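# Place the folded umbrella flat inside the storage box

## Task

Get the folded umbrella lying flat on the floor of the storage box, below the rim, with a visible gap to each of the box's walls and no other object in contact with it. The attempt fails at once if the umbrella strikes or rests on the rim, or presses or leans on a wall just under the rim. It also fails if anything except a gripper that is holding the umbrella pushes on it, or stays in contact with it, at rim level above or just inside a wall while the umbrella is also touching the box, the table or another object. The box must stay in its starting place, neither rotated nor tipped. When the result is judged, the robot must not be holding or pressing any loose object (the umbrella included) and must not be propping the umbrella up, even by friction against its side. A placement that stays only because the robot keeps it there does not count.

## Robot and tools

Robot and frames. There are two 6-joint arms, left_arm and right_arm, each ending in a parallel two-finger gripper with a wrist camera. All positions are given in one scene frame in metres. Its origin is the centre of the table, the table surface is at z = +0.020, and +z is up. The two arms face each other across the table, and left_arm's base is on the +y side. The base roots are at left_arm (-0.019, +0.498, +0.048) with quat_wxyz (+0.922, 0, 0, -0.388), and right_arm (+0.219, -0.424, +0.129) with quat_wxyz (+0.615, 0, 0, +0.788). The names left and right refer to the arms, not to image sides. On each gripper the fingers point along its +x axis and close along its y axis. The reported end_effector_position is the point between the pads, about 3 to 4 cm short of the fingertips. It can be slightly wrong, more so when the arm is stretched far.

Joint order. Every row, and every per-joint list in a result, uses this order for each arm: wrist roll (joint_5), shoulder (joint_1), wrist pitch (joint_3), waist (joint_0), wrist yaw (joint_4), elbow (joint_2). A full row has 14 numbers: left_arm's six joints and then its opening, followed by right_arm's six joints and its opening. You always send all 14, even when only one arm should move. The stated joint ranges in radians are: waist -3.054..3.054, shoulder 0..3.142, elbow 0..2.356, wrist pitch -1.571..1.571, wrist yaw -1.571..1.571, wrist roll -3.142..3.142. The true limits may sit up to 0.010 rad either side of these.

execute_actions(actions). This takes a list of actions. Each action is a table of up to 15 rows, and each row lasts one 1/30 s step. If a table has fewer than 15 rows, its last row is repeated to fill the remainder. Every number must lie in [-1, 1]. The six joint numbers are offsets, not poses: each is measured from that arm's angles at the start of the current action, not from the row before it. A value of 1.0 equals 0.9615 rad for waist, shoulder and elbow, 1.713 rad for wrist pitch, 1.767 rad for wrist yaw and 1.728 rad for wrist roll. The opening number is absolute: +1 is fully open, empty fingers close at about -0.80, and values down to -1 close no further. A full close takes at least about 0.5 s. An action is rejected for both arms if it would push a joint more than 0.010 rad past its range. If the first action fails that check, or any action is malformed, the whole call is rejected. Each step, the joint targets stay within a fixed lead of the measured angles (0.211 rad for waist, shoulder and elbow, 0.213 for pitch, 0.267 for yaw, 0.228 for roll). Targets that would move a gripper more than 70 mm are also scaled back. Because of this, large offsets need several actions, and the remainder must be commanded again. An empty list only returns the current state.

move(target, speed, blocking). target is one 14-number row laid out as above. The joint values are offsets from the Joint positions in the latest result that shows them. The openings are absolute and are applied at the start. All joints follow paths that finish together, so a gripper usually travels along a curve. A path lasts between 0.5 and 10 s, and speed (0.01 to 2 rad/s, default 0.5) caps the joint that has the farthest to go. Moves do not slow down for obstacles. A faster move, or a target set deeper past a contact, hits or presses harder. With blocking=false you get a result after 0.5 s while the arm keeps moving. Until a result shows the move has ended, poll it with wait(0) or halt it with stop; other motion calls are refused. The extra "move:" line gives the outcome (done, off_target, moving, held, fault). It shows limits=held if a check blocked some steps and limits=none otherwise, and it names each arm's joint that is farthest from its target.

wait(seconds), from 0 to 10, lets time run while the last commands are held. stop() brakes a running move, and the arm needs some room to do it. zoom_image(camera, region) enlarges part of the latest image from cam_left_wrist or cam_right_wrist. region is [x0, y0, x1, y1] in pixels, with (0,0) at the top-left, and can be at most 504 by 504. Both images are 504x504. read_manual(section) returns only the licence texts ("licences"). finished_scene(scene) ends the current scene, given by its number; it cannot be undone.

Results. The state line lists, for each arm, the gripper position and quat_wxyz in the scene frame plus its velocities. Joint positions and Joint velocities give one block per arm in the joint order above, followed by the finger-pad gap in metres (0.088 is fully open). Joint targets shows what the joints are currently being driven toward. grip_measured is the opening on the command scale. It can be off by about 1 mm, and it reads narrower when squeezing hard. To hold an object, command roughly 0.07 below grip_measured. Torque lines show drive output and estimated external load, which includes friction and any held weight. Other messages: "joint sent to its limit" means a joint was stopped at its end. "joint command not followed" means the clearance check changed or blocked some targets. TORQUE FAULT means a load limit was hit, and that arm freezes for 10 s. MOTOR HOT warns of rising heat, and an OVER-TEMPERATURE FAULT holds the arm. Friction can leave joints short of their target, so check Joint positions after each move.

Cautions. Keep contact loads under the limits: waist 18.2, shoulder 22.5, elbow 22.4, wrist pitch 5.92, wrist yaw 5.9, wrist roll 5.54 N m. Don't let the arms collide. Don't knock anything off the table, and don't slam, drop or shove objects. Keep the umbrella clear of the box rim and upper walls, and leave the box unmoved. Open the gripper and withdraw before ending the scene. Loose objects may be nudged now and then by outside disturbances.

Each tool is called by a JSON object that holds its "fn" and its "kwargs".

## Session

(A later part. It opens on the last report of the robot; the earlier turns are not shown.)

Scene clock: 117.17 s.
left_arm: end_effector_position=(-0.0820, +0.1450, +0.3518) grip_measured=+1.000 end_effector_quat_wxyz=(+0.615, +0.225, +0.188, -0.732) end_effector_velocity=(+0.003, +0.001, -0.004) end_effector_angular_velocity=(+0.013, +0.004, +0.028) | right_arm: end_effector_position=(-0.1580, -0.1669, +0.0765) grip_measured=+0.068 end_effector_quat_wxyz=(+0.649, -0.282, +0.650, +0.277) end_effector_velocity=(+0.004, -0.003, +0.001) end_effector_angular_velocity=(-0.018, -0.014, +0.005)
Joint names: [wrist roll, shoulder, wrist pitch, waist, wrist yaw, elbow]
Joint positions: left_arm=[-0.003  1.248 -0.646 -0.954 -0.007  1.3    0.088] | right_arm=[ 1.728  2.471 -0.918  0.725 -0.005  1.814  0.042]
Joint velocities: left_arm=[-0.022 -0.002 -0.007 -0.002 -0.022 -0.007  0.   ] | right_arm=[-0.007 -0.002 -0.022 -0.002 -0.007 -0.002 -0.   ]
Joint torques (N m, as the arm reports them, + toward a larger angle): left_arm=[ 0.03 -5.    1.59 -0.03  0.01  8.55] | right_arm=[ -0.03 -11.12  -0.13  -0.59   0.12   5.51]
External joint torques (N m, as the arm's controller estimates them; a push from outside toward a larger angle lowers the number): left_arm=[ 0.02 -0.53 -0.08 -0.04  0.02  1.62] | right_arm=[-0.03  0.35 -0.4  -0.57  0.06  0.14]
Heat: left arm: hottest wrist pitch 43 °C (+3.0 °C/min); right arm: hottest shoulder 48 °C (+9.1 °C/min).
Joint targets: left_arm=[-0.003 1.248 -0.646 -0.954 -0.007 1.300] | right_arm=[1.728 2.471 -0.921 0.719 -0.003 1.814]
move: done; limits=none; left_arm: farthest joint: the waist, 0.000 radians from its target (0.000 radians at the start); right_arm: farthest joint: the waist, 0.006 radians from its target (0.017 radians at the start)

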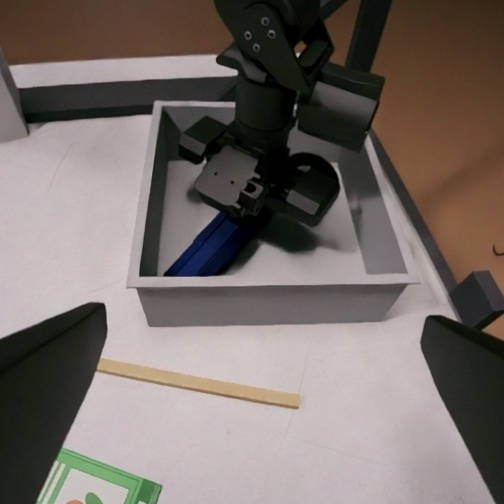

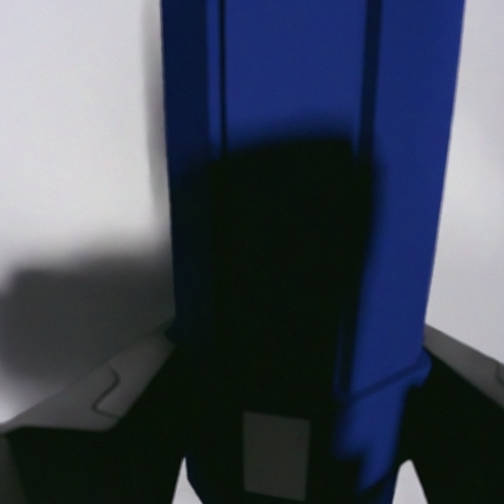

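{"fn": "execute_actions", "kwargs": {"actions": [[[0,0,0,0,0,0,1,0,0,0,0,0,0,0.03],[0,0,0,0,0,0,1,0,0,0,0,0,0,0.06],[0,0,0,0,0,0,1,0,0,0,0,0,0,0.08],[0,0,0,0,0,0,1,0,0,0,0,0,0,0.1],[0,0,0,0,0,0,1,0,0,0,0,0,0,0.12],[0,0,0,0,0,0,1,0,0,0,0,0,0,0.14],[0,0,0,0,0,0,1,0,0,0,0,0,0,0.16],[0,0,0,0,0,0,1,0,0,0,0,0,0,0.18],[0,0,0,0,0,0,1,0,0,0,0,0,0,0.21],[0,0,0,0,0,0,1,0,0,0,0,0,0,0.25],[0,0,0,0,0,0,1,0,0,0,0,0,0,0.31],[0,0,0,0,0,0,1,0,0,0,0,0,0,0.39],[0,0,0,0,0,0,1,0,0,0,0,0,0,0.48],[0,0,0,0,0,0,1,0,0,0,0,0,0,0.58],[0,0,0,0,0,0,1,0,0,0,0,0,0,0.7]]]}}

Scene clock: 118.53 s.
left_arm: end_effector_position=(-0.0820, +0.1450, +0.3518) grip_measured=+1.000 end_effector_quat_wxyz=(+0.615, +0.225, +0.188, -0.732) end_effector_velocity=(+0.002, -0.001, +0.001) end_effector_angular_velocity=(-0.008, -0.005, +0.020) | right_arm: end_effector_position=(-0.1580, -0.1670, +0.0765) grip_measured=+0.430 end_effector_quat_wxyz=(+0.649, -0.282, +0.650, +0.277) end_effector_velocity=(+0.003, +0.001, +0.001) end_effector_angular_velocity=(+0.002, -0.010, -0.010)
Joint names: [wrist roll, shoulder, wrist pitch, waist, wrist yaw, elbow]
Joint positions: left_arm=[-0.003  1.248 -0.646 -0.954 -0.007  1.3    0.088] | right_arm=[ 1.728  2.471 -0.918  0.725 -0.005  1.814  0.06 ]
Joint velocities: left_arm=[-0.007 -0.002  0.007 -0.002 -0.022 -0.002  0.   ] | right_arm=[ 0.007 -0.002 -0.007 -0.002  0.007 -0.002  0.123]
Joint torques (N m, as the arm reports them, + toward a larger angle): left_arm=[ 0.03 -4.99  1.59 -0.03  0.01  8.56] | right_arm=[ -0.03 -11.1    0.05   0.02   0.08   5.72]
External joint torques (N m, as the arm's controller estimates them; a push from outside toward a larger angle lowers the number): left_arm=[ 0.02 -0.47 -0.11 -0.04  0.02  1.57] | right_arm=[-0.03  0.38 -0.24 -0.03  0.02  0.33]
Heat: left arm: hottest wrist pitch 43 °C (+3.0 °C/min); right arm: hottest shoulder 49 °C (+10.1 °C/min).
Joint targets: left_arm=[-0.003 1.248 -0.646 -0.954 -0.007 1.300] | right_arm=[1.728 2.471 -0.918 0.725 -0.005 1.814]

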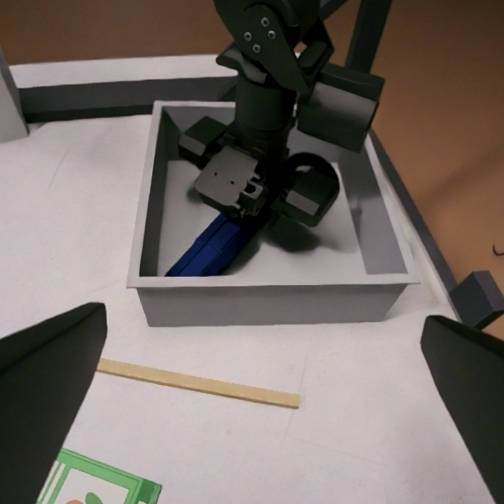

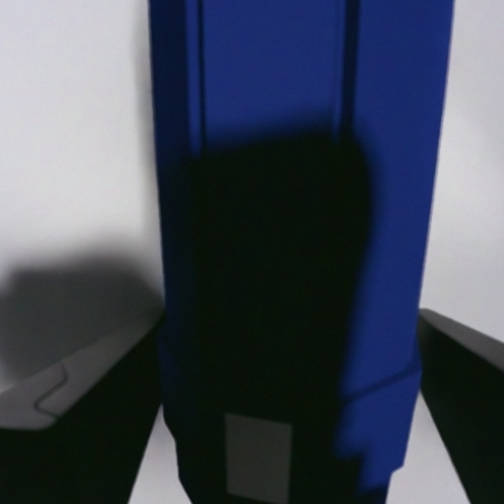

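{"fn": "move", "kwargs": {"target": [0,0,0,0,0,0,1,0,-0.135,-0.23,0,0,0.305,0.9], "speed": 0.4}}

Scene clock: 121.03 s.
left_arm: end_effector_position=(-0.0820, +0.1450, +0.3518) grip_measured=+1.000 end_effector_quat_wxyz=(+0.615, +0.225, +0.188, -0.732) end_effector_velocity=(+0.001, +0.004, -0.005) end_effector_angular_velocity=(+0.022, -0.002, +0.008) | right_arm: end_effector_position=(-0.1604, -0.1653, +0.1984) grip_measured=+0.897 end_effector_quat_wxyz=(+0.647, -0.278, +0.652, +0.281) end_effector_velocity=(+0.002, -0.001, +0.000) end_effector_angular_velocity=(-0.010, -0.002, +0.005)
Joint names: [wrist roll, shoulder, wrist pitch, waist, wrist yaw, elbow]
Joint positions: left_arm=[-0.003  1.248 -0.646 -0.954 -0.007  1.3    0.088] | right_arm=[ 1.728  2.351 -1.309  0.725 -0.005  2.096  0.083]
Joint velocities: left_arm=[-0.007 -0.007 -0.022 -0.002 -0.007 -0.007  0.   ] | right_arm=[-0.007 -0.002 -0.007 -0.002 -0.007 -0.002 -0.   ]
Joint torques (N m, as the arm reports them, + toward a larger angle): left_arm=[ 0.03 -4.98  1.6  -0.02  0.01  8.53] | right_arm=[ -0.03 -11.97  -0.05   0.05   0.07   7.17]
External joint torques (N m, as the arm's controller estimates them; a push from outside toward a larger angle lowers the number): left_arm=[ 0.02 -0.48 -0.06 -0.03  0.02  1.63] | right_arm=[-0.03 -0.69 -0.35  0.05  0.02  1.33]
Heat: left arm: hottest wrist pitch 43 °C (+3.0 °C/min); right arm: hottest shoulder 49 °C (+9.1 °C/min).
Joint targets: left_arm=[-0.003 1.248 -0.646 -0.954 -0.007 1.300] | right_arm=[1.728 2.341 -1.312 0.725 -0.005 2.107]
move: off_target (right_arm); limits=none; left_arm: farthest joint: the waist, 0.000 radians from its target (0.000 radians at the start); right_arm: farthest joint: the elbow, 0.011 radians from its target (0.293 radians at the start)

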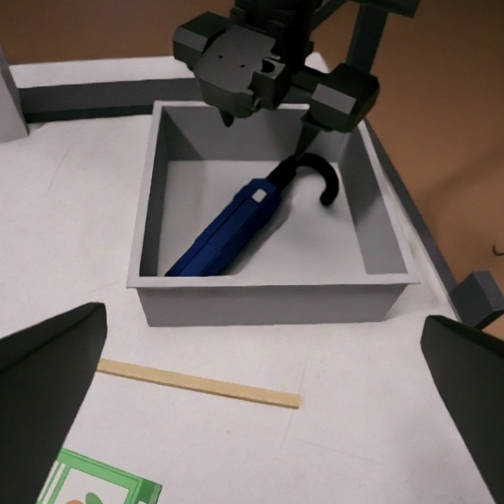

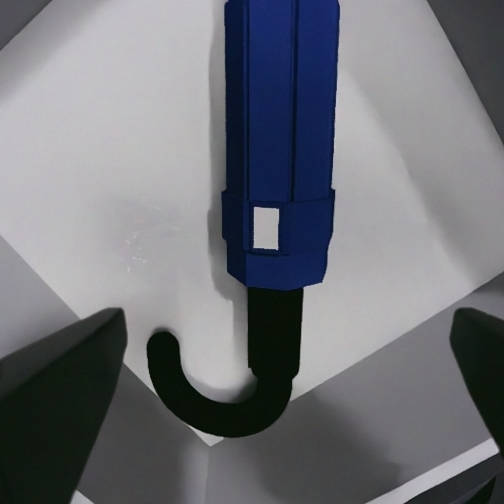

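{"fn": "zoom_image", "kwargs": {"camera": "cam_left_wrist", "region": [270, 135, 370, 225]}}

{"fn": "zoom_image", "kwargs": {"camera": "cam_left_wrist", "region": [120, 200, 230, 300]}}

Region (270, 135, 370, 225) of cam_left_wrist's 504x504 image, scaled by 5.040, with more detail than that image has; it fills the top 454 rows of this view, and the rest is white.

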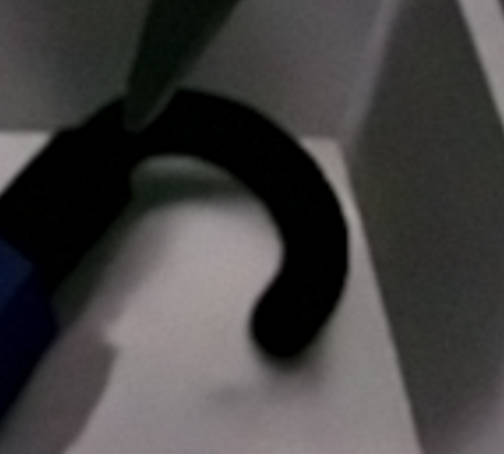

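Region (120, 200, 230, 300) of cam_left_wrist's 504x504 image, scaled by 4.582, with more detail than that image has; it fills the top 458 rows of this view, and the rest is white.

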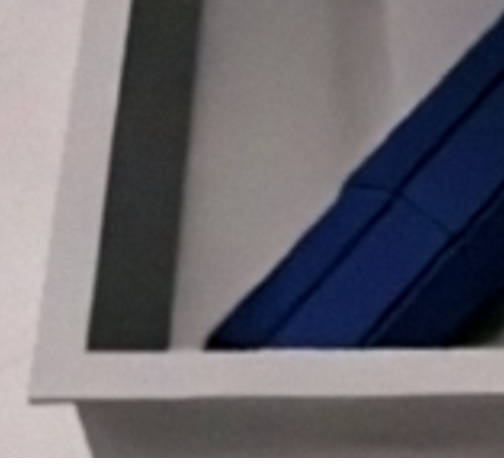

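{"fn": "finished_scene", "kwargs": {"scene": 2}}

The scene is finished: the task was done.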